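# Set the rubber disc under the hardness tester's foot

## Task

Place the grey rubber disc onto the round table of the hardness tester so the gauge's foot sits on top of it, then open the gripper and release it.

## Robot and tools

Robot: two arms, left_arm and right_arm, each a six-joint arm with a two-finger parallel gripper and a wrist camera. The names are labels only; left_arm sits on the +y side. Base of left_arm is at (+0.015, +0.273, 0) m, right_arm at (-0.030, -0.262, 0) m, both facing roughly +x.

Scene frame: origin on the table top midway between the arms, +z up, +x out over the table. The state line in each result prints, per arm, end_effector_position (metres) and end_effector_quat_wxyz in this frame. That position is the point between the finger pads, roughly 1 cm short of the fingertips; it can be a bit wrong, especially with the arm stretched. Gripper axes: fingers point along the gripper's +z, and they close and open along its y.

Joint ranges (rad): waist -2.880..2.880, shoulder 0..3.142, elbow 0..3.019, wrist pitch -1.693..1.571, wrist yaw -1.571..1.571, wrist roll -2.094..2.094.

The 14-number row (used by execute_actions and move): a single flat list covering both arms, every value in [-1, 1]. Order: left_arm dx, dy, dz, rx, ry, rz, opening, then right_arm dx, dy, dz, rx, ry, rz, opening. Always give all 14, even if one arm should stay put. dx..rz are offsets, not poses: they are expressed in that gripper's own axes and counted from the gripper pose shown in the most recent result (or, before any result has shown it, and for second and later calls within one reply, from where the arm is when the action begins). Scale: 1.0 equals 0.6 m of translation or 180 degrees; rx, ry, rz form one rotation vector. Opening is absolute, not an offset: +1 fully open (0.094 m), -1 closed.

execute_actions: argument actions is a list holding zero or one item. Empty list: just report state. An item with rows (1 to 15 rows of 14 numbers) and optional steps (up to 15, default 15; each step is 1/30 s) runs an action; each row is used for one step and the final row repeats to fill. Every row is measured from the same starting pose, not chained. An item with only steps (up to 300) is a wait counted from the previous result, reply time included. Optional pictures (boolean) controls images. A refused call sends nothing.

move: target is one 14-number row as above; speed is the path top speed in m/s, 0.002 to 0.5, default 0.25 (rotation capped at twice that in rad/s). Grippers follow straight paths that finish together, lasting 0.5 to 10 s; longer paths are cut at 10 s. Opening is sent at the start. Paths ignore obstacles and the other arm. The result adds a move: line giving the ending (done, off_target, moving, held, fault) and active limits (paced: the sent pose was clipped; held: a check blocked steps, after which the arm may jump faster), plus each gripper's distance to its target.

wait: seconds, 0 to 10; nothing new is commanded.
zoom_image: camera (cam_left_wrist or cam_right_wrist), region [x0, y0, x1, y1] pixels of that camera's last full 504x504 image, at most 504 by 504, origin top-left.
read_manual: optional section "licences"; just returns licence text.
finished_scene: scene number; ends the scene irreversibly and grades it, so call it only once the disc is in place and released.

Controller behaviour: each step the commanded pose is clipped to within 70 mm and 16 degrees of the measured pose, then solved with damped IK favouring position over orientation. After an action, an arm only continues to its last clipped pose, so far targets need several actions; check the reported pose. Arms often settle a centimetre or more low, and zero offsets re-aim at the reference pose so the arm can sag further. To keep an arm still, send in the first call of a reply the offset back to its desired pose, zeros in later calls, and raise the aim if it keeps drooping. A "pose unreachable" line or HELD marks steps where the clearance check altered or blocked your command. A "Hand target" line shows where the controller is now driving each gripper.

Gripping: grip_measured is the finger opening on the same scale as the commanded opening (the last joint value gives metres); each gripper may be off by about 1 mm. To hold something, command roughly 0.03 below grip_measured for a firm grasp, less for a lighter one. Finger force tops out around 50 to 62 N per pad, weaker on very thin parts. The disc may get tugged, or loose objects pushed, without warning.

Cameras: cam_left_wrist and cam_right_wrist, fisheye 504x504, calibration given per camera (K, D, T_world_to_cam); results list cameras whose numbers changed. Pictures come with results by default.

Timing: the simulation keeps running while you compose replies; nothing new is sent meanwhile.

Avoid: knocking or placing anything off the table (fails the task), dropping or slipping the disc, slamming contacts (fast moves and targets far past the contact press harder), arms colliding or pushing on each other, and long loaded holds that overheat motors (MOTOR HOT warning at 85 °C; at 100 °C the arm drops and faults). Aim for smooth, direct motion.

Each tool is called after "Call:" as name([rows], argument=value, ...), one row to a line, values as JSON.

## Session

Call:
execute_actions(actions=[])

Scene clock: 0.00 s of 5400.00 s.
left_arm: end_effector_position=(+0.1105, +0.7140, +0.1474) grip_measured=+1.000 end_effector_quat_wxyz=(+0.015, +0.794, -0.584, -0.168) | right_arm: end_effector_position=(+0.5087, -0.1045, +0.2542) grip_measured=+1.000 end_effector_quat_wxyz=(+0.618, +0.502, +0.449, +0.405)
Joint positions: left_arm=[ 1.233  1.522  1.178 -1.153 -0.331 -0.626  0.094] | right_arm=[0.475 1.574 0.752 0.949 0.752 1.333 0.094]
Joint velocities: left_arm=[-0.015 -0.005 -0.007  0.007 -0.007  0.022  0.   ] | right_arm=[-0.005 -0.005 -0.002 -0.012 -0.022 -0.007  0.   ]
Motor temperatures (°C, as the motors report them): left_arm=[19 20 22 21 21 21] | right_arm=[19 23 23 23 20 20]
Hand target (left_arm): +0.113, +0.720, +0.150; +0.010, +0.794, -0.583, -0.169
Hand target (right_arm): +0.513, -0.102, +0.268; +0.621, +0.501, +0.438, +0.415
camera_calibration (this result's frames):
cam_left_wrist: T_world_to_cam=[[0.92612, 0.308865, -0.216575, -0.283834], [0.368762, -0.862221, 0.34726, 0.532813], [-0.0794789, -0.401469, -0.912418, 0.554537], [0, 0, 0, 1]] pos_world=[0.110456, 0.769699, 0.259473]
cam_right_wrist: T_world_to_cam=[[0.0478417, -0.164315, -0.985247, 0.211195], [-0.35768, 0.918149, -0.170493, 0.327362], [0.932618, 0.36056, -0.0148463, -0.311656], [0, 0, 0, 1]] pos_world=[0.397643, -0.153494, 0.259265]

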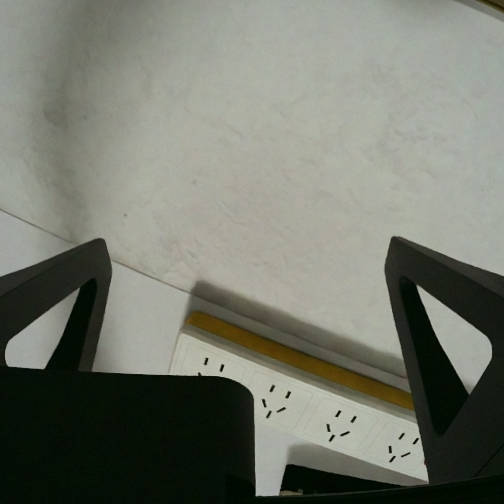

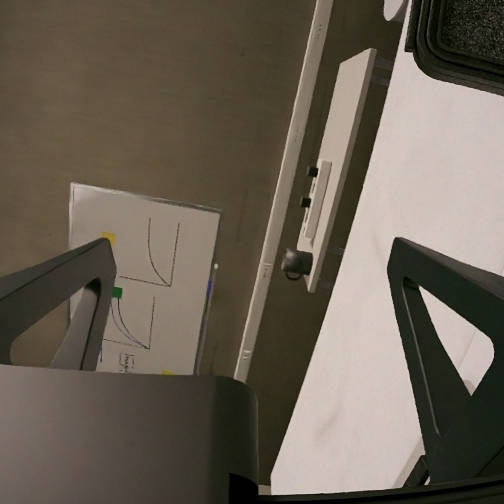

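Call:
move(target=[0.674,0,-0.795,0.305,-0.146,0.529,1,-0.292,0.395,-0.175,0.169,0.329,-0.441,1])

Scene clock: 10.37 s of 5400.00 s.
left_arm: end_effector_position=(+0.3514, +0.2496, +0.4846) grip_measured=+1.000 end_effector_quat_wxyz=(+0.299, -0.011, +0.954, -0.007) | right_arm: end_effector_position=(+0.3460, -0.1936, +0.4863) grip_measured=+1.000 end_effector_quat_wxyz=(+0.292, +0.005, +0.956, -0.004)
Joint positions: left_arm=[-0.091  0.995  1.551 -1.521 -0.044 -0.099  0.094] | right_arm=[ 0.226  1.118  1.639 -1.515  0.147  0.213  0.094]
Joint velocities: left_arm=[-0.015 -0.024  0.007 -0.007  0.022  0.007  0.   ] | right_arm=[-0.005 -0.015  0.007 -0.012 -0.022  0.022  0.   ]
Motor temperatures (°C, as the motors report them): left_arm=[19 20 26 21 21 21] | right_arm=[19 24 27 23 20 20]
Hand target (left_arm): +0.353, +0.246, +0.497; +0.303, -0.001, +0.953, -0.009
Hand target (right_arm): +0.349, -0.199, +0.507; +0.308, +0.005, +0.951, -0.006
Off the commanded pose (left_arm): 0.013 m, 2 deg.
Off the commanded pose (right_arm): 0.021 m, 2 deg.
After step 90, 2.90 s passed at rest.
move: off_target (left_arm, right_arm)
camera_calibration (this result's frames):
cam_left_wrist: T_world_to_cam=[[0.00693089, -0.999789, 0.0193618, 0.244769], [-0.999889, -0.00667354, 0.0133248, 0.355671], [-0.0131928, -0.019452, -0.999724, 0.618582], [0, 0, 0, 1]] pos_world=[0.362096, 0.259124, 0.608933]
cam_right_wrist: T_world_to_cam=[[-0.0171482, -0.999841, 0.00491443, -0.187805], [-0.998826, 0.0173531, 0.045231, 0.333062], [-0.0453091, -0.00413302, -0.998964, 0.622], [0, 0, 0, 1]] pos_world=[0.357632, -0.190984, 0.607214]

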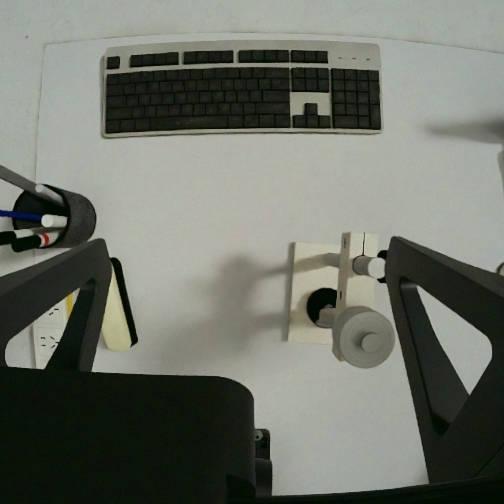

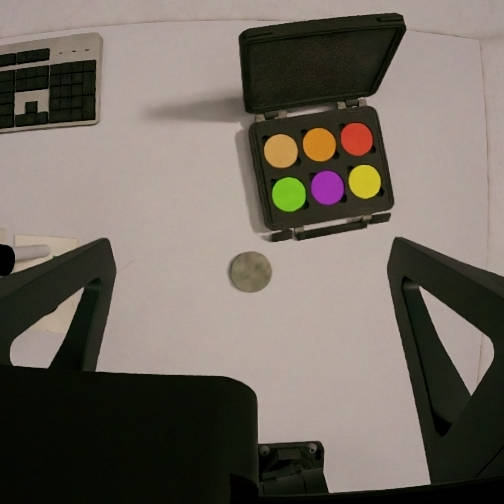

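Call:
move(target=[0.285,-0.19,0.197,0,0,0,0.2,0.473,-0.006,0.565,0,0,0,1])

Scene clock: 19.50 s of 5400.00 s.
left_arm: end_effector_position=(+0.2771, +0.1344, +0.2884) grip_measured=+0.202 end_effector_quat_wxyz=(+0.286, -0.006, +0.958, +0.002) | right_arm: end_effector_position=(+0.2939, -0.2067, +0.0425) grip_measured=+1.000 end_effector_quat_wxyz=(+0.281, +0.003, +0.960, -0.007)
Joint positions: left_arm=[-0.694  0.799  0.928 -1.237 -0.365 -0.619  0.056] | right_arm=[ 0.226  1.098  0.39  -0.312  0.147  0.21   0.094]
Joint velocities: left_arm=[-0.005 -0.005 -0.017 -0.017  0.022 -0.007  0.   ] | right_arm=[ 0.005 -0.005  0.027  0.002  0.037  0.066  0.   ]
Motor temperatures (°C, as the motors report them): left_arm=[19 20 27 21 21 21] | right_arm=[19 23 30 23 20 20]
Hand target (left_arm): +0.277, +0.132, +0.291; +0.296, -0.011, +0.955, -0.006
Hand target (right_arm): +0.299, -0.203, +0.047; +0.292, +0.005, +0.956, -0.004
Off the commanded pose (left_arm): 0.006 m, 2 deg.
Off the commanded pose (right_arm): 0.011 m, 1 deg.
After step 90, 3.83 s passed at rest.
move: off_target (right_arm)
camera_calibration (this result's frames):
cam_left_wrist: T_world_to_cam=[[0.00371222, -0.999992, -0.00127284, 0.140796], [-0.999236, -0.00375893, 0.0389006, 0.27526], [-0.0389051, 0.00112746, -0.999242, 0.423482], [0, 0, 0, 1]] pos_world=[0.291003, 0.141352, 0.412633]
cam_right_wrist: T_world_to_cam=[[-0.0147028, -0.99981, 0.0128065, -0.20065], [-0.997485, 0.0155543, 0.0691481, 0.299569], [-0.0693341, -0.0117576, -0.997524, 0.18166], [0, 0, 0, 1]] pos_world=[0.308461, -0.203136, 0.163066]

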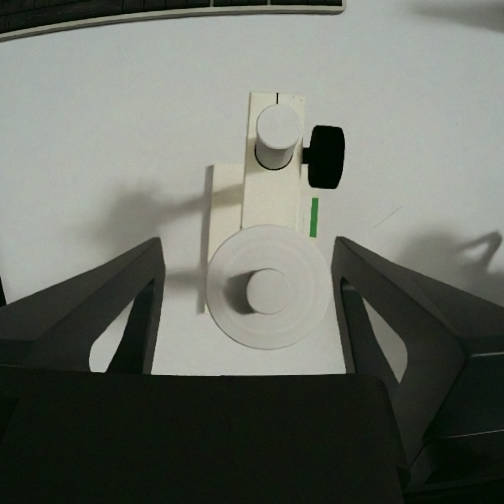

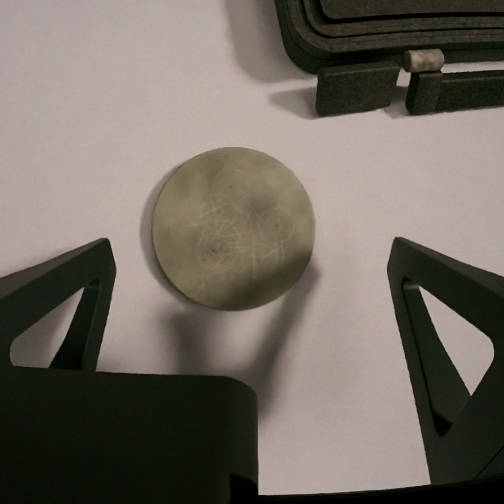

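Call:
move(target=[0.055,-0.02,0.075,0,0,0,0.2,0.018,0.012,0.058,0,0,0,1], speed=0.05)

Call:
move(target=[0,0,0,0,0,0,-0.67,0,0,0,0,0,0,0.16])

Scene clock: 26.37 s of 5400.00 s.
left_arm: end_effector_position=(+0.2748, +0.1275, +0.2402) grip_measured=+0.202 end_effector_quat_wxyz=(+0.288, -0.008, +0.958, +0.003) | right_arm: end_effector_position=(+0.3114, -0.2018, +0.0213) grip_measured=+1.000 end_effector_quat_wxyz=(+0.298, +0.007, +0.955, -0.002)
Joint positions: left_arm=[-0.727  0.799  0.801 -1.119 -0.382 -0.652  0.056] | right_arm=[ 0.228  1.224  0.38  -0.139  0.148  0.218  0.094]
Joint velocities: left_arm=[-0.005  0.005  0.002  0.007 -0.066 -0.007 -0.   ] | right_arm=[-0.015 -0.005 -0.012 -0.002 -0.037 -0.007  0.   ]
Motor temperatures (°C, as the motors report them): left_arm=[19 20 27 21 21 21] | right_arm=[19 23 29 23 20 20]
Hand target (left_arm): +0.274, +0.123, +0.232; +0.286, -0.006, +0.958, +0.003
Hand target (right_arm): +0.303, -0.201, +0.008; +0.281, +0.003, +0.960, -0.008
Off the commanded pose (left_arm): 0.009 m, 0 deg.
Off the commanded pose (right_arm): 0.016 m, 2 deg.
After step 90, 2.47 s passed at rest.
move: off_target (right_arm)
camera_calibration (this result's frames):
cam_left_wrist: T_world_to_cam=[[0.00670353, -0.999977, -0.000690267, 0.132864], [-0.999353, -0.00672372, 0.0353199, 0.276132], [-0.0353237, 0.000453052, -0.999376, 0.374371], [0, 0, 0, 1]] pos_world=[0.288287, 0.134548, 0.364476]
cam_right_wrist: T_world_to_cam=[[-0.0203087, -0.999794, -0.000180201, -0.19321], [-0.999217, 0.0202908, 0.0339516, 0.320691], [-0.0339409, 0.000869571, -0.999423, 0.153375], [0, 0, 0, 1]] pos_world=[0.321722, -0.19981, 0.142364]

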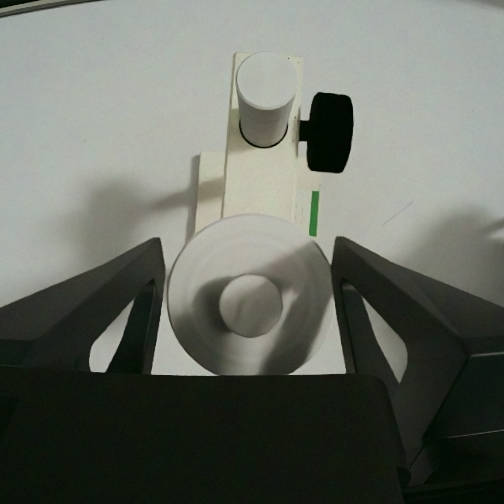

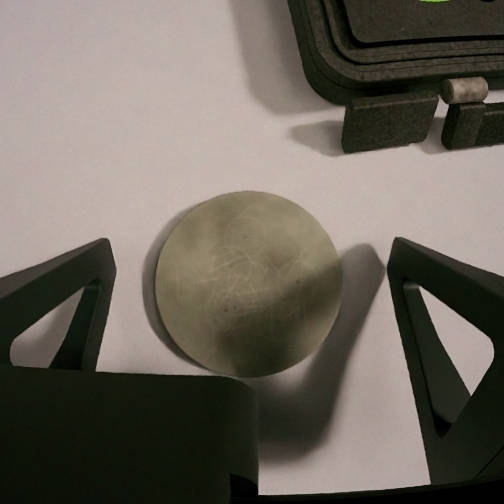

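Scene clock: 26.87 s of 5400.00 s.
left_arm: end_effector_position=(+0.2757, +0.1263, +0.2417) grip_measured=-0.640 end_effector_quat_wxyz=(+0.291, -0.009, +0.957, +0.000) | right_arm: end_effector_position=(+0.3115, -0.2017, +0.0214) grip_measured=+0.275 end_effector_quat_wxyz=(+0.298, +0.007, +0.955, -0.002)
Joint positions: left_arm=[-0.728  0.798  0.803 -1.114 -0.383 -0.653  0.017] | right_arm=[ 0.228  1.223  0.38  -0.139  0.148  0.218  0.06 ]
Joint velocities: left_arm=[-0.005  0.005 -0.002  0.007 -0.022 -0.007 -0.001] | right_arm=[ 0.005 -0.005 -0.007 -0.012 -0.022 -0.022 -0.001]
Motor temperatures (°C, as the motors report them): left_arm=[19 20 27 21 21 21] | right_arm=[19 23 29 23 20 20]
Hand target (left_arm): +0.275, +0.127, +0.240; +0.288, -0.008, +0.958, +0.002
Hand target (right_arm): +0.311, -0.202, +0.021; +0.298, +0.007, +0.955, -0.002
Off the commanded pose (left_arm): 0.002 m, 0 deg.
Off the commanded pose (right_arm): 0.000 m, 0 deg.
move: done
camera_calibration (this result's frames):
cam_left_wrist: T_world_to_cam=[[0.00645532, -0.999969, 0.00453629, 0.130473], [-0.999554, -0.00632023, 0.0291877, 0.27841], [-0.0291581, -0.00472268, -0.999564, 0.374939], [0, 0, 0, 1]] pos_world=[0.288376, 0.134, 0.366057]
cam_right_wrist: T_world_to_cam=[[-0.0198853, -0.999802, -0.000893366, -0.193189], [-0.999233, 0.0198439, 0.0337521, 0.320622], [-0.0337276, 0.00156385, -0.99943, 0.153557], [0, 0, 0, 1]] pos_world=[0.321714, -0.199753, 0.142475]

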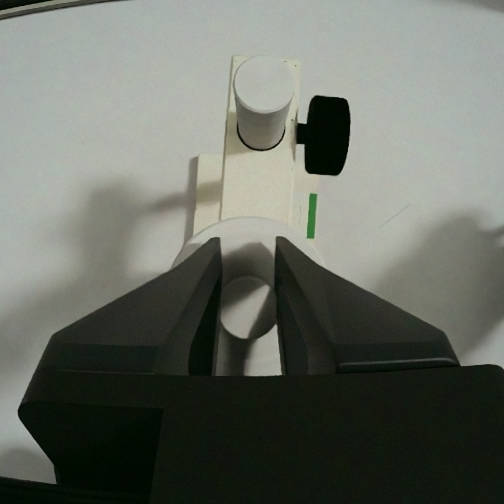

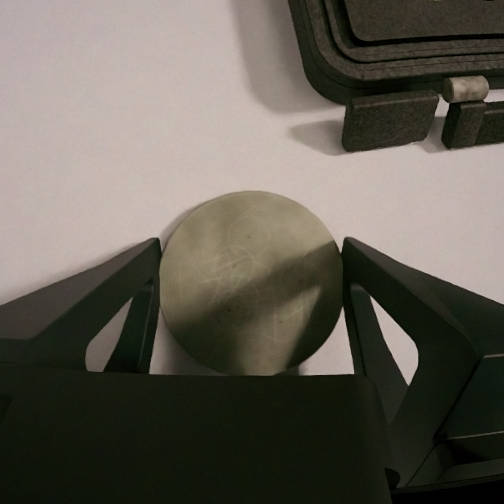

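Call:
move(target=[0,0,0,0,0,0,-0.68,-0.006,0,-0.008,0,-0.16,0,0.55])

Call:
move(target=[0,0,0,0,0,0,-0.68,0.03,0,0,0,0,0,0.55], speed=0.04)

Call:
move(target=[0,0,0,0,0,0,-0.68,0,0,0,0,0,0,0.21])

Call:
move(target=[-0.11,0,-0.13,0,0,0,-0.68,-0.12,0,-0.04,0,0,0,0.21], speed=0.05)

Scene clock: 33.13 s of 5400.00 s.
left_arm: end_effector_position=(+0.2757, +0.1263, +0.2417) grip_measured=-0.640 end_effector_quat_wxyz=(+0.291, -0.009, +0.957, +0.000) | right_arm: end_effector_position=(+0.3130, -0.2045, +0.0264) grip_measured=+0.548 end_effector_quat_wxyz=(+0.521, +0.015, +0.853, +0.001)
Joint positions: left_arm=[-0.728  0.798  0.803 -1.114 -0.383 -0.653  0.017] | right_arm=[0.285 1.48  0.118 0.867 0.284 0.171 0.073]
Joint velocities: left_arm=[ 0.005 -0.005  0.002 -0.007 -0.051  0.007  0.   ] | right_arm=[-0.005  0.005 -0.027  0.002  0.007  0.037  0.001]
Motor temperatures (°C, as the motors report them): left_arm=[19 20 27 21 21 21] | right_arm=[19 23 28 23 20 20]
Hand target (left_arm): +0.276, +0.126, +0.242; +0.291, -0.009, +0.957, +0.000
Hand target (right_arm): +0.311, -0.201, +0.027; +0.525, +0.006, +0.851, -0.000
Off the commanded pose (left_arm): 0.000 m, 0 deg.
Off the commanded pose (right_arm): 0.003 m, 1 deg.
After step 90, 1.70 s passed at rest.
move: done
camera_calibration (this result's frames):
cam_left_wrist: T_world_to_cam=[[0.00645532, -0.999969, 0.00453629, 0.130473], [-0.999554, -0.00632023, 0.0291877, 0.27841], [-0.0291581, -0.00472268, -0.999564, 0.374939], [0, 0, 0, 1]] pos_world=[0.288376, 0.134, 0.366057]
cam_right_wrist: T_world_to_cam=[[-0.0290787, -0.999357, -0.0209665, -0.192469], [-0.896001, 0.035358, -0.442641, 0.305513], [0.443098, 0.00591457, -0.896454, 0.00749804], [0, 0, 0, 1]] pos_world=[0.264821, -0.203192, 0.137919]

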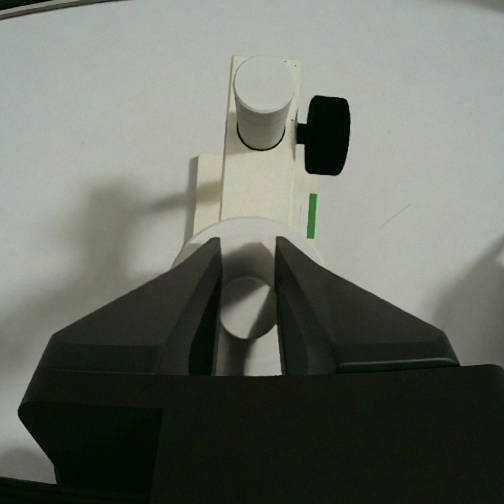

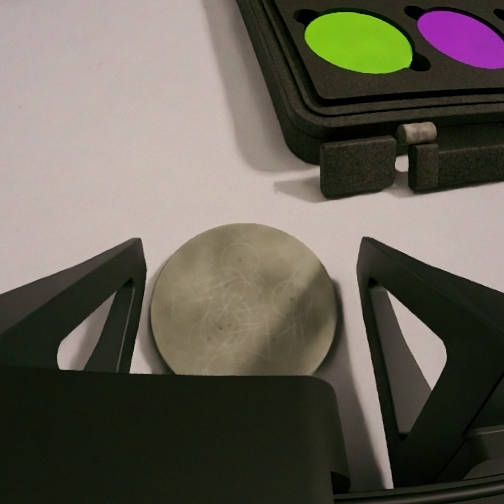

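Scene clock: 33.87 s of 5400.00 s.
left_arm: end_effector_position=(+0.2757, +0.1263, +0.2417) grip_measured=-0.640 end_effector_quat_wxyz=(+0.291, -0.009, +0.957, +0.000) | right_arm: end_effector_position=(+0.3122, -0.2058, +0.0186) grip_measured=+0.548 end_effector_quat_wxyz=(+0.532, +0.020, +0.847, +0.002)
Joint positions: left_arm=[-0.728  0.798  0.803 -1.114 -0.383 -0.653  0.017] | right_arm=[0.287 1.592 0.108 1.013 0.293 0.173 0.073]
Joint velocities: left_arm=[-0.024  0.005 -0.007  0.012 -0.007 -0.051  0.   ] | right_arm=[-0.015  0.005 -0.002 -0.022 -0.007  0.007 -0.   ]
Motor temperatures (°C, as the motors report them): left_arm=[19 20 27 21 21 21] | right_arm=[19 23 28 23 20 20]
Hand target (left_arm): +0.276, +0.126, +0.242; +0.291, -0.009, +0.957, +0.000
Hand target (right_arm): +0.305, -0.204, +0.010; +0.521, +0.015, +0.853, +0.001
Off the commanded pose (left_arm): 0.000 m, 0 deg.
Off the commanded pose (right_arm): 0.011 m, 1 deg.
move: off_target (right_arm)
camera_calibration (this result's frames):
cam_left_wrist: T_world_to_cam=[[0.00645532, -0.999969, 0.00453629, 0.130473], [-0.999554, -0.00632023, 0.0291877, 0.27841], [-0.0291581, -0.00472268, -0.999564, 0.374939], [0, 0, 0, 1]] pos_world=[0.288376, 0.134, 0.366057]
cam_right_wrist: T_world_to_cam=[[-0.0359271, -0.998999, -0.0266436, -0.191637], [-0.884722, 0.0441929, -0.464019, 0.300066], [0.464732, 0.00690127, -0.885424, -0.00581626], [0, 0, 0, 1]] pos_world=[0.261293, -0.204666, 0.128981]

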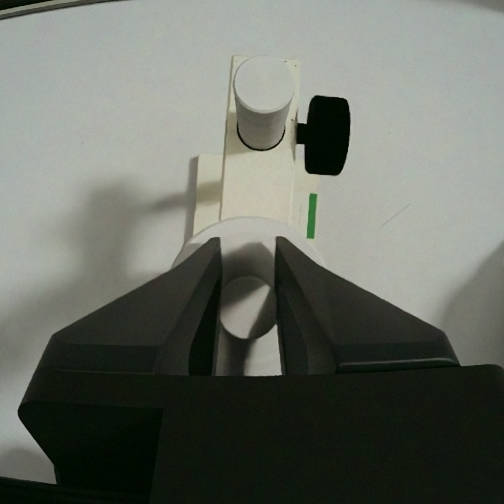

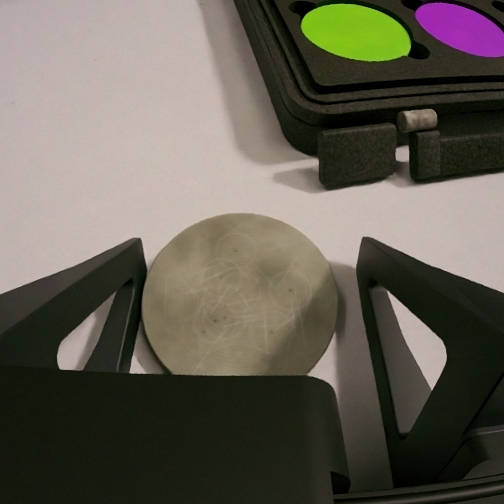

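Scene clock: 34.37 s of 5400.00 s.
left_arm: end_effector_position=(+0.2757, +0.1263, +0.2417) grip_measured=-0.640 end_effector_quat_wxyz=(+0.291, -0.009, +0.957, +0.000) | right_arm: end_effector_position=(+0.3122, -0.2059, +0.0187) grip_measured=+0.290 end_effector_quat_wxyz=(+0.532, +0.020, +0.847, +0.002)
Joint positions: left_arm=[-0.728  0.798  0.803 -1.114 -0.383 -0.653  0.017] | right_arm=[0.287 1.592 0.108 1.013 0.294 0.173 0.061]
Joint velocities: left_arm=[-0.005 -0.005 -0.012  0.017 -0.051 -0.007 -0.001] | right_arm=[-0.024 -0.005  0.007  0.007 -0.007 -0.022  0.   ]
Motor temperatures (°C, as the motors report them): left_arm=[19 20 27 21 21 21] | right_arm=[19 23 28 23 20 20]
Hand target (left_arm): +0.276, +0.126, +0.242; +0.291, -0.009, +0.957, +0.000
Hand target (right_arm): +0.312, -0.206, +0.019; +0.532, +0.020, +0.847, +0.002
Off the commanded pose (left_arm): 0.000 m, 0 deg.
Off the commanded pose (right_arm): 0.000 m, 0 deg.
move: done
camera_calibration (this result's frames):
cam_left_wrist: T_world_to_cam=[[0.00645532, -0.999969, 0.00453629, 0.130473], [-0.999554, -0.00632023, 0.0291877, 0.27841], [-0.0291581, -0.00472268, -0.999564, 0.374939], [0, 0, 0, 1]] pos_world=[0.288376, 0.134, 0.366057]
cam_right_wrist: T_world_to_cam=[[-0.0362653, -0.998991, -0.0264805, -0.191597], [-0.884683, 0.0444169, -0.464073, 0.30011], [0.464781, 0.00659711, -0.885401, -0.00588773], [0, 0, 0, 1]] pos_world=[0.261291, -0.204695, 0.128987]

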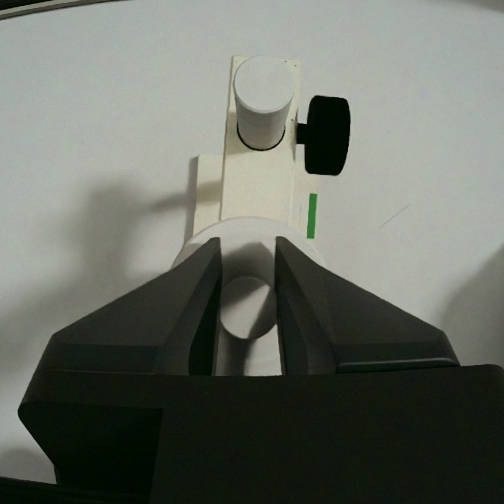

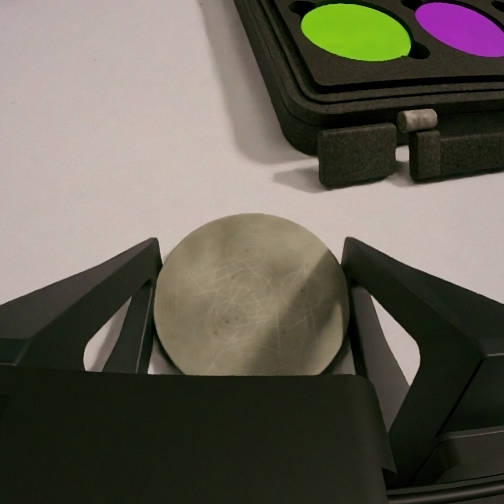

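Scene clock: 36.67 s of 5400.00 s.
left_arm: end_effector_position=(+0.2759, +0.1264, +0.2610) grip_measured=-0.640 end_effector_quat_wxyz=(+0.242, -0.002, +0.970, +0.030) | right_arm: end_effector_position=(+0.3020, -0.2091, +0.0729) grip_measured=+0.290 end_effector_quat_wxyz=(+0.513, +0.016, +0.858, -0.001)
Joint positions: left_arm=[-0.715  0.877  0.922 -1.271 -0.36  -0.655  0.017] | right_arm=[0.281 1.043 0.136 0.391 0.282 0.173 0.061]
Joint velocities: left_arm=[-0.005  0.015  0.017  0.012  0.022  0.022 -0.   ] | right_arm=[ 0.005 -0.005 -0.002 -0.027  0.081 -0.022 -0.001]
Motor temperatures (°C, as the motors report them): left_arm=[19 20 29 21 21 21] | right_arm=[19 23 28 23 20 20]
Hand target (left_arm): +0.283, +0.128, +0.331; +0.293, -0.009, +0.956, +0.000
Hand target (right_arm): +0.320, -0.207, +0.095; +0.532, +0.020, +0.847, +0.001
Off the commanded pose (left_arm): 0.083 m, 7 deg; position clipped at the last step of the last action.
Off the commanded pose (right_arm): 0.029 m, 3 deg.
move: off_target (left_arm, right_arm); limits=paced
camera_calibration (this result's frames):
cam_left_wrist: T_world_to_cam=[[0.00959665, -0.99832, -0.0571432, 0.145586], [-0.991395, -0.0169598, 0.129801, 0.250937], [-0.130552, 0.0554059, -0.989892, 0.412015], [0, 0, 0, 1]] pos_world=[0.30117, 0.126769, 0.383598]
cam_right_wrist: T_world_to_cam=[[-0.0325421, -0.999329, -0.0168232, -0.195617], [-0.904703, 0.0366064, -0.424468, 0.317906], [0.424799, 0.00140689, -0.905287, 0.0593213], [0, 0, 0, 1]] pos_world=[0.256045, -0.207207, 0.185353]

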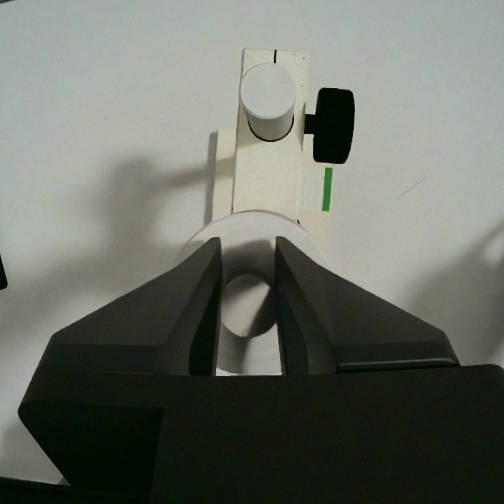

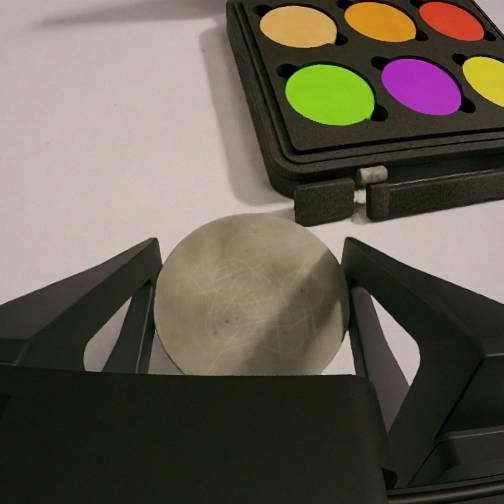

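Call:
move(target=[-0.055,0,-0.09,0.01,-0.03,0,-0.68,0.056,0.453,-0.131,-0.308,0,-0.165,0.21], speed=0.15)

Scene clock: 43.60 s of 5400.00 s.
left_arm: end_effector_position=(+0.2759, +0.1265, +0.2604) grip_measured=-0.640 end_effector_quat_wxyz=(+0.240, -0.001, +0.970, +0.041) | right_arm: end_effector_position=(+0.2117, +0.0467, +0.0645) grip_measured=+0.290 end_effector_quat_wxyz=(+0.417, -0.423, +0.760, +0.265)
Joint positions: left_arm=[-0.723  0.889  0.927 -1.283 -0.376 -0.661  0.017] | right_arm=[ 0.787  1.28   0.28   0.446 -0.228 -0.081  0.061]
Joint velocities: left_arm=[-0.015  0.024 -0.002 -0.007  0.007  0.051  0.001] | right_arm=[-0.005 -0.015  0.002 -0.017 -0.007 -0.022 -0.   ]
Motor temperatures (°C, as the motors report them): left_arm=[19 20 33 21 22 22] | right_arm=[19 23 29 23 20 20]
Hand target (left_arm): +0.277, +0.125, +0.321; +0.288, +0.003, +0.958, +0.014
Hand target (right_arm): +0.222, +0.065, +0.083; +0.439, -0.431, +0.740, +0.273
Off the commanded pose (left_arm): 0.064 m, 6 deg.
Off the commanded pose (right_arm): 0.030 m, 4 deg.
move: off_target (left_arm, right_arm)
camera_calibration (this result's frames):
cam_left_wrist: T_world_to_cam=[[0.0111371, -0.996921, -0.0776239, 0.150356], [-0.990876, -0.0214305, 0.133065, 0.250584], [-0.134319, 0.0754337, -0.988063, 0.409446], [0, 0, 0, 1]] pos_world=[0.301619, 0.124377, 0.382886]
cam_right_wrist: T_world_to_cam=[[0.860909, -0.506065, -0.0522918, -0.153026], [-0.485194, -0.785764, -0.383618, 0.170331], [0.153046, 0.355631, -0.92201, 0.131811], [0, 0, 0, 1]] pos_world=[0.194212, 0.00952243, 0.17887]

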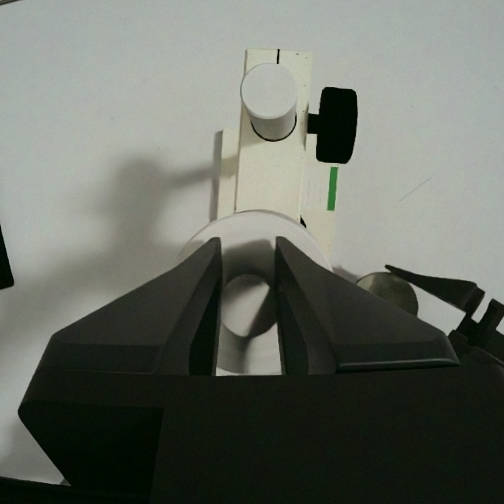

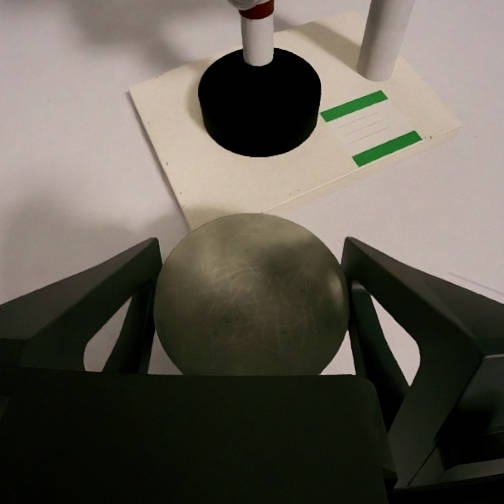

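Call:
move(target=[-0.055,0,-0.09,0.01,-0.03,0,-0.68,-0.093,-0.006,0.084,0,-0.05,0,0.21], speed=0.05)

Scene clock: 48.90 s of 5400.00 s.
left_arm: end_effector_position=(+0.2758, +0.1264, +0.2605) grip_measured=-0.640 end_effector_quat_wxyz=(+0.240, +0.002, +0.969, +0.050) | right_arm: end_effector_position=(+0.2422, +0.0894, +0.0708) grip_measured=+0.290 end_effector_quat_wxyz=(+0.458, -0.407, +0.737, +0.287)
Joint positions: left_arm=[-0.733  0.897  0.932 -1.294 -0.393 -0.665  0.017] | right_arm=[ 0.81   1.468  0.369  0.659 -0.213 -0.044  0.061]
Joint velocities: left_arm=[ 0.005  0.005  0.007 -0.007  0.007 -0.022 -0.   ] | right_arm=[-0.005 -0.005  0.007  0.012  0.022 -0.007  0.   ]
Motor temperatures (°C, as the motors report them): left_arm=[19 20 35 21 22 22] | right_arm=[19 23 29 23 20 20]
Hand target (left_arm): +0.278, +0.123, +0.320; +0.286, +0.005, +0.958, +0.024
Hand target (right_arm): +0.250, +0.106, +0.086; +0.474, -0.401, +0.725, +0.299
Off the commanded pose (left_arm): 0.063 m, 6 deg.
Off the commanded pose (right_arm): 0.025 m, 3 deg.
After step 90, 0.43 s passed at rest.
move: off_target (left_arm, right_arm)
camera_calibration (this result's frames):
cam_left_wrist: T_world_to_cam=[[0.010299, -0.995167, -0.0976567, 0.155471], [-0.990905, -0.0232611, 0.132539, 0.250839], [-0.13417, 0.0954034, -0.986355, 0.40656], [0, 0, 0, 1]] pos_world=[0.301504, 0.121767, 0.38295]
cam_right_wrist: T_world_to_cam=[[0.859651, -0.508116, -0.0530847, -0.1568], [-0.467966, -0.74149, -0.480833, 0.21981], [0.204957, 0.43819, -0.875204, 0.0944361], [0, 0, 0, 1]] pos_world=[0.218301, 0.0419332, 0.180019]

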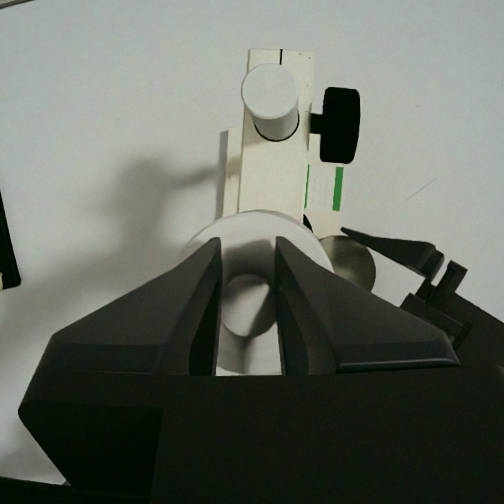

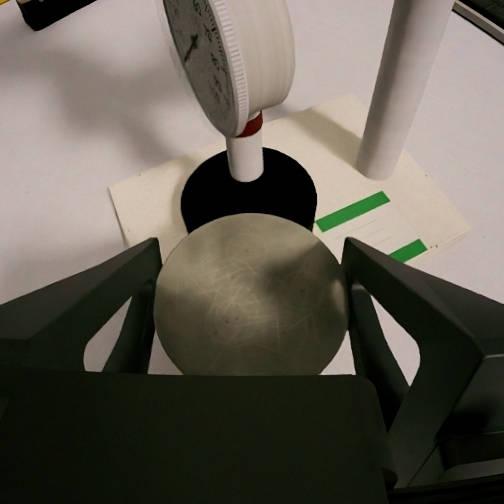

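Call:
move(target=[-0.055,0,-0.09,0.01,-0.03,0,-0.68,-0.043,0.014,0.108,0,-0.01,0,0.21], speed=0.03)

Scene clock: 57.93 s of 5400.00 s.
left_arm: end_effector_position=(+0.2758, +0.1262, +0.2605) grip_measured=-0.640 end_effector_quat_wxyz=(+0.241, +0.006, +0.969, +0.061) | right_arm: end_effector_position=(+0.2630, +0.1369, +0.0554) grip_measured=+0.290 end_effector_quat_wxyz=(+0.455, -0.408, +0.739, +0.282)
Joint positions: left_arm=[-0.744  0.908  0.937 -1.306 -0.413 -0.669  0.017] | right_arm=[ 0.862  1.623  0.499  0.678 -0.159 -0.025  0.061]
Joint velocities: left_arm=[-0.024 -0.005 -0.007 -0.007 -0.051 -0.051 -0.001] | right_arm=[ 0.005 -0.015 -0.012 -0.007 -0.022  0.022 -0.001]
Motor temperatures (°C, as the motors report them): left_arm=[19 20 38 21 23 22] | right_arm=[19 24 29 23 20 20]
Hand target (left_arm): +0.278, +0.122, +0.320; +0.286, +0.008, +0.958, +0.034
Hand target (right_arm): +0.269, +0.153, +0.067; +0.469, -0.402, +0.730, +0.294
Off the commanded pose (left_arm): 0.063 m, 6 deg.
Off the commanded pose (right_arm): 0.022 m, 2 deg.
After step 90, 3.37 s passed at rest.
move: off_target (left_arm, right_arm)
camera_calibration (this result's frames):
cam_left_wrist: T_world_to_cam=[[0.00841328, -0.992614, -0.121022, 0.161585], [-0.990974, -0.0244692, 0.131804, 0.251169], [-0.133792, 0.118821, -0.98386, 0.402905], [0, 0, 0, 1]] pos_world=[0.301447, 0.118664, 0.382853]
cam_right_wrist: T_world_to_cam=[[0.857702, -0.511878, -0.0482489, -0.150543], [-0.471294, -0.745236, -0.471704, 0.25824], [0.205498, 0.427321, -0.880436, 0.0575761], [0, 0, 0, 1]] pos_world=[0.238996, 0.0907863, 0.165241]

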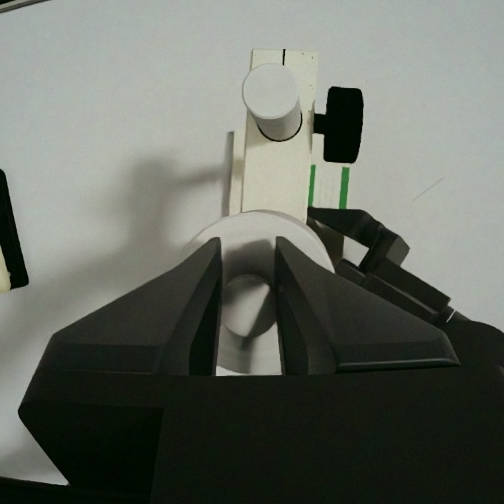

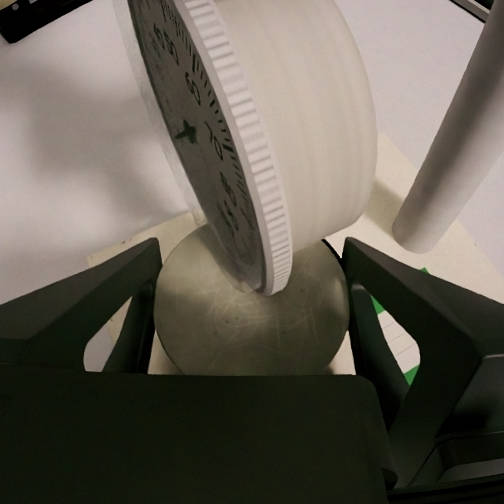

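Call:
move(target=[-0.045,0,-0.07,0.01,-0.03,0,-0.68,0,0,0,0,0,0,0.6])

Call:
move(target=[-0.03,0,-0.04,0,-0.02,0,-0.68,0.04,0,-0.16,0,0,0,0.6], speed=0.06)

Call:
move(target=[0,0,0,0,0,0,-0.68,0,0,0,0,0,0,0.6])

Call:
move(target=[0,0,0,0,0,0,0.2,0,0,0,0,0,0,0.6])

Call:
move(target=[0,0,-0.1,0,0,0,0.2,0,0,0,0,0,0,0.6])

Scene clock: 62.80 s of 5400.00 s.
left_arm: end_effector_position=(+0.2759, +0.1260, +0.2571) grip_measured=-0.641 end_effector_quat_wxyz=(+0.244, +0.010, +0.967, +0.072) | right_arm: end_effector_position=(+0.2630, +0.1369, +0.0554) grip_measured=+0.598 end_effector_quat_wxyz=(+0.455, -0.408, +0.739, +0.282)
Joint positions: left_arm=[-0.756  0.915  0.93  -1.304 -0.435 -0.671  0.017] | right_arm=[ 0.862  1.623  0.499  0.678 -0.159 -0.025  0.075]
Joint velocities: left_arm=[ 0.005 -0.015 -0.002  0.012  0.022  0.037  0.   ] | right_arm=[-0.015 -0.015 -0.012 -0.012 -0.081  0.051 -0.   ]
Motor temperatures (°C, as the motors report them): left_arm=[19 20 39 21 23 22] | right_arm=[19 24 29 23 20 20]
Hand target (left_arm): +0.278, +0.122, +0.308; +0.286, +0.012, +0.957, +0.045
Hand target (right_arm): +0.263, +0.137, +0.055; +0.455, -0.408, +0.739, +0.282
Off the commanded pose (left_arm): 0.053 m, 6 deg.
Off the commanded pose (right_arm): 0.000 m, 0 deg.
After step 90, 1.17 s passed at rest.
move: off_target (left_arm)
camera_calibration (this result's frames):
cam_left_wrist: T_world_to_cam=[[0.00566348, -0.989689, -0.143119, 0.167004], [-0.991846, -0.023782, 0.125207, 0.253598], [-0.12732, 0.141243, -0.981754, 0.394416], [0, 0, 0, 1]] pos_world=[0.300802, 0.115605, 0.379368]
cam_right_wrist: T_world_to_cam=[[0.857604, -0.51201, -0.0485935, -0.15048], [-0.471557, -0.74508, -0.471688, 0.258286], [0.205303, 0.427436, -0.880425, 0.0576111], [0, 0, 0, 1]] pos_world=[0.239022, 0.0907716, 0.165241]

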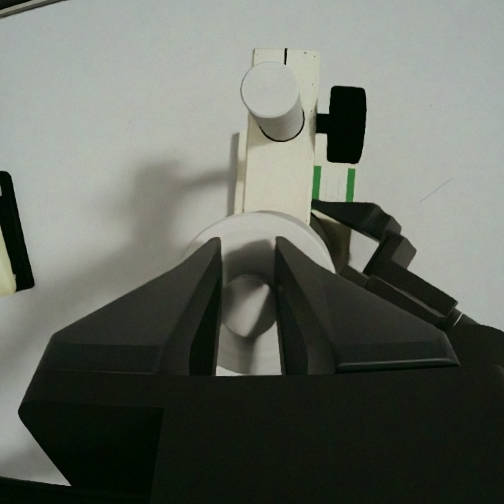

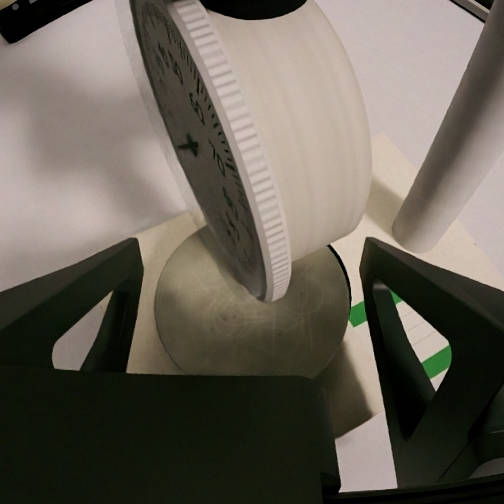

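Scene clock: 64.77 s of 5400.00 s.
left_arm: end_effector_position=(+0.2759, +0.1258, +0.2527) grip_measured=-0.643 end_effector_quat_wxyz=(+0.246, +0.014, +0.966, +0.083) | right_arm: end_effector_position=(+0.2126, +0.0569, +0.0741) grip_measured=+0.598 end_effector_quat_wxyz=(+0.453, -0.406, +0.740, +0.286)
Joint positions: left_arm=[-0.769  0.923  0.921 -1.301 -0.458 -0.675  0.017] | right_arm=[ 0.81   1.33   0.261  0.618 -0.212 -0.04   0.075]
Joint velocities: left_arm=[-0.015  0.005 -0.002  0.002 -0.066 -0.081 -0.   ] | right_arm=[-0.005 -0.005 -0.012 -0.017 -0.022  0.022  0.001]
Motor temperatures (°C, as the motors report them): left_arm=[19 20 38 21 23 22] | right_arm=[19 24 29 23 20 20]
Hand target (left_arm): +0.280, +0.122, +0.285; +0.274, +0.013, +0.959, +0.071
Hand target (right_arm): +0.215, +0.053, +0.075; +0.456, -0.408, +0.739, +0.282
Off the commanded pose (left_arm): 0.034 m, 4 deg.
Off the commanded pose (right_arm): 0.004 m, 1 deg.
move: off_target (left_arm)
camera_calibration (this result's frames):
cam_left_wrist: T_world_to_cam=[[0.00383048, -0.986034, -0.166498, 0.17216], [-0.992592, -0.0239684, 0.11911, 0.255946], [-0.121437, 0.164809, -0.978821, 0.384806], [0, 0, 0, 1]] pos_world=[0.30012, 0.112471, 0.374835]
cam_right_wrist: T_world_to_cam=[[0.858094, -0.510144, -0.0585567, -0.146795], [-0.47423, -0.743578, -0.471378, 0.184169], [0.196929, 0.432256, -0.879985, 0.120092], [0, 0, 0, 1]] pos_world=[0.189653, 0.0101468, 0.183896]

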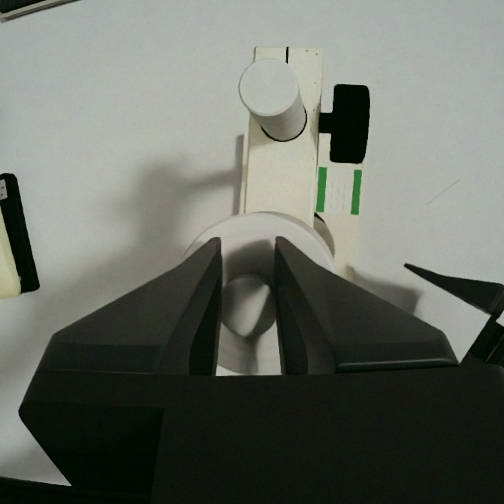

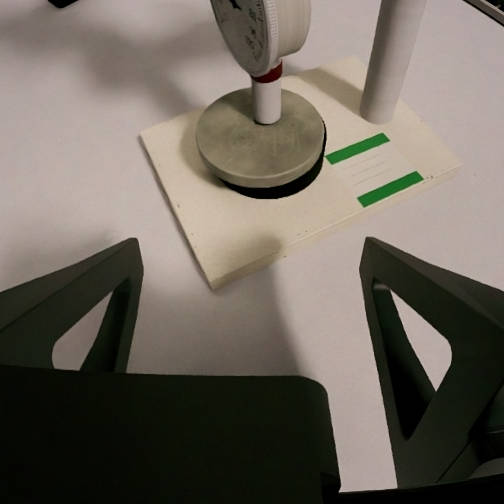

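Scene clock: 65.27 s of 5400.00 s.
left_arm: end_effector_position=(+0.2757, +0.1257, +0.2508) grip_measured=-0.643 end_effector_quat_wxyz=(+0.245, +0.014, +0.966, +0.083) | right_arm: end_effector_position=(+0.2126, +0.0569, +0.0741) grip_measured=+0.598 end_effector_quat_wxyz=(+0.453, -0.406, +0.740, +0.286)
Joint positions: left_arm=[-0.769  0.923  0.917 -1.298 -0.456 -0.676  0.017] | right_arm=[ 0.81   1.33   0.261  0.618 -0.212 -0.04   0.075]
Joint velocities: left_arm=[ 0.015 -0.005 -0.007 -0.012  0.007 -0.022 -0.   ] | right_arm=[-0.005 -0.005 -0.007 -0.007 -0.095 -0.066 -0.   ]
Motor temperatures (°C, as the motors report them): left_arm=[19 20 38 21 23 22] | right_arm=[19 24 29 23 20 20]
Hand target (left_arm): +0.276, +0.126, +0.253; +0.246, +0.014, +0.966, +0.083
Hand target (right_arm): +0.213, +0.057, +0.074; +0.453, -0.406, +0.740, +0.286
Off the commanded pose (left_arm): 0.002 m, 0 deg.
Off the commanded pose (right_arm): 0.000 m, 0 deg.
move: done
camera_calibration (this result's frames):
cam_left_wrist: T_world_to_cam=[[0.00356416, -0.986094, -0.166149, 0.171721], [-0.992283, -0.0240807, 0.121633, 0.255168], [-0.123942, 0.164433, -0.97857, 0.383635], [0, 0, 0, 1]] pos_world=[0.300135, 0.112396, 0.372908]
cam_right_wrist: T_world_to_cam=[[0.858094, -0.510144, -0.0585567, -0.146795], [-0.47423, -0.743578, -0.471378, 0.184169], [0.196929, 0.432256, -0.879985, 0.120092], [0, 0, 0, 1]] pos_world=[0.189653, 0.0101468, 0.183896]

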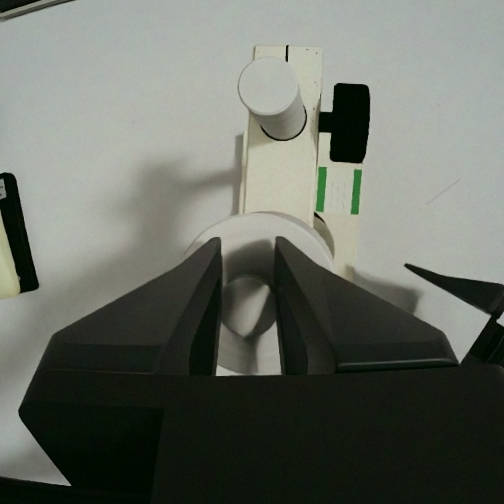

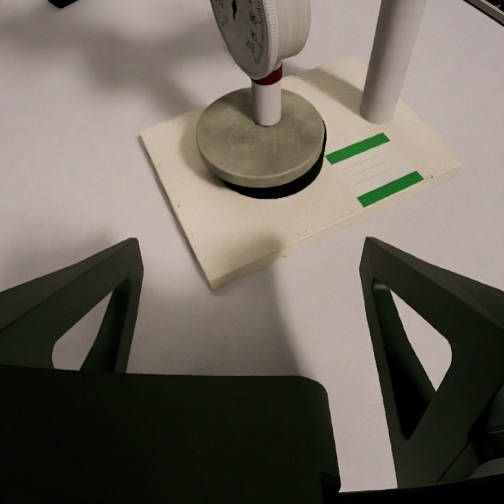

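Scene clock: 65.77 s of 5400.00 s.
left_arm: end_effector_position=(+0.2757, +0.1271, +0.2531) grip_measured=+0.198 end_effector_quat_wxyz=(+0.249, +0.013, +0.965, +0.083) | right_arm: end_effector_position=(+0.2126, +0.0569, +0.0741) grip_measured=+0.598 end_effector_quat_wxyz=(+0.453, -0.406, +0.740, +0.286)
Joint positions: left_arm=[-0.769  0.917  0.917 -1.298 -0.463 -0.676  0.056] | right_arm=[ 0.81   1.33   0.261  0.618 -0.212 -0.04   0.075]
Joint velocities: left_arm=[ 0.005 -0.005 -0.007 -0.007 -0.022  0.037 -0.   ] | right_arm=[-0.015 -0.005  0.012 -0.012  0.007 -0.007  0.001]
Motor temperatures (°C, as the motors report them): left_arm=[19 20 38 21 23 22] | right_arm=[19 24 29 23 20 20]
Hand target (left_arm): +0.276, +0.126, +0.251; +0.245, +0.014, +0.966, +0.083
Hand target (right_arm): +0.213, +0.057, +0.074; +0.453, -0.406, +0.740, +0.286
Off the commanded pose (left_arm): 0.003 m, 1 deg.
Off the commanded pose (right_arm): 0.000 m, 0 deg.
move: done
camera_calibration (this result's frames):
cam_left_wrist: T_world_to_cam=[[0.00690561, -0.986041, -0.166359, 0.172603], [-0.993321, -0.0259251, 0.11243, 0.257846], [-0.115173, 0.164472, -0.979635, 0.383448], [0, 0, 0, 1]] pos_world=[0.299095, 0.113812, 0.375363]
cam_right_wrist: T_world_to_cam=[[0.858094, -0.510144, -0.0585567, -0.146795], [-0.47423, -0.743578, -0.471378, 0.184169], [0.196929, 0.432256, -0.879985, 0.120092], [0, 0, 0, 1]] pos_world=[0.189653, 0.0101468, 0.183896]

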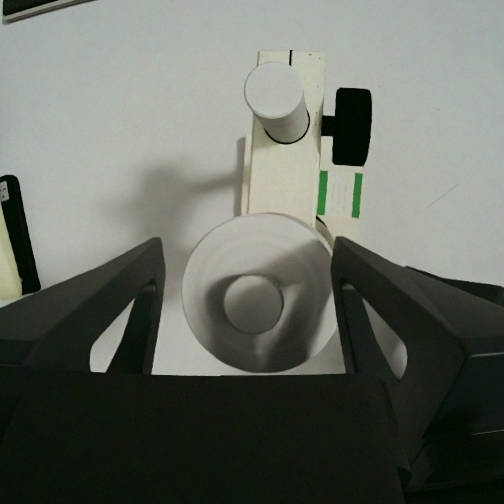

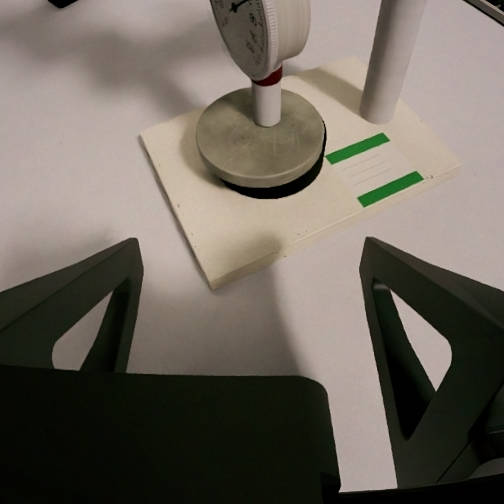

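Scene clock: 66.67 s of 5400.00 s.
left_arm: end_effector_position=(+0.2453, +0.1217, +0.2875) grip_measured=+0.198 end_effector_quat_wxyz=(+0.238, +0.018, +0.966, +0.095) | right_arm: end_effector_position=(+0.2126, +0.0569, +0.0741) grip_measured=+0.598 end_effector_quat_wxyz=(+0.453, -0.406, +0.740, +0.286)
Joint positions: left_arm=[-0.876  0.907  1.009 -1.488 -0.487 -0.792  0.056] | right_arm=[ 0.81   1.33   0.261  0.618 -0.212 -0.04   0.075]
Joint velocities: left_arm=[ 0.005  0.015 -0.012 -0.012  0.022  0.007 -0.   ] | right_arm=[-0.015  0.005 -0.002  0.002 -0.037 -0.022 -0.001]
Motor temperatures (°C, as the motors report them): left_arm=[19 20 38 21 23 22] | right_arm=[19 24 28 23 20 20]
Hand target (left_arm): +0.246, +0.118, +0.304; +0.249, +0.013, +0.965, +0.083
Hand target (right_arm): +0.213, +0.057, +0.074; +0.453, -0.406, +0.740, +0.286
Off the commanded pose (left_arm): 0.018 m, 2 deg.
Off the commanded pose (right_arm): 0.000 m, 0 deg.
move: off_target (left_arm)
camera_calibration (this result's frames):
cam_left_wrist: T_world_to_cam=[[0.00141983, -0.981512, -0.191397, 0.18123], [-0.990433, -0.0277911, 0.13517, 0.21663], [-0.13799, 0.189373, -0.972161, 0.414964], [0, 0, 0, 1]] pos_world=[0.27156, 0.105317, 0.408817]
cam_right_wrist: T_world_to_cam=[[0.858094, -0.510144, -0.0585567, -0.146795], [-0.47423, -0.743578, -0.471378, 0.184169], [0.196929, 0.432256, -0.879985, 0.120092], [0, 0, 0, 1]] pos_world=[0.189653, 0.0101468, 0.183896]

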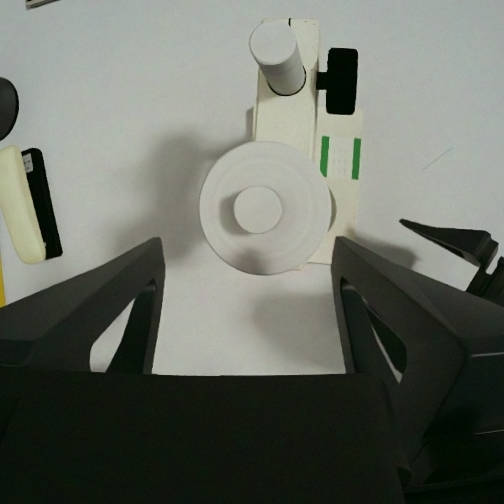

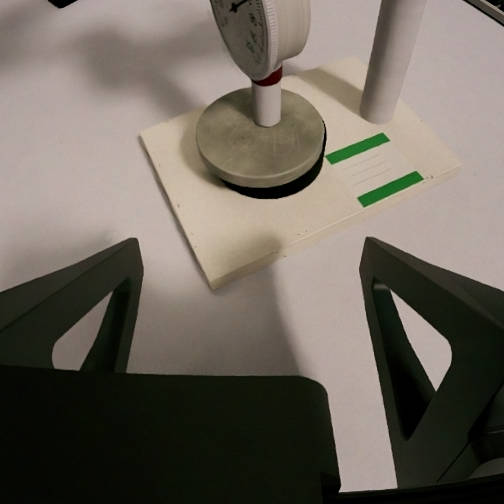

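Call:
finished_scene(scene=2)

The scene is finished: the task was done.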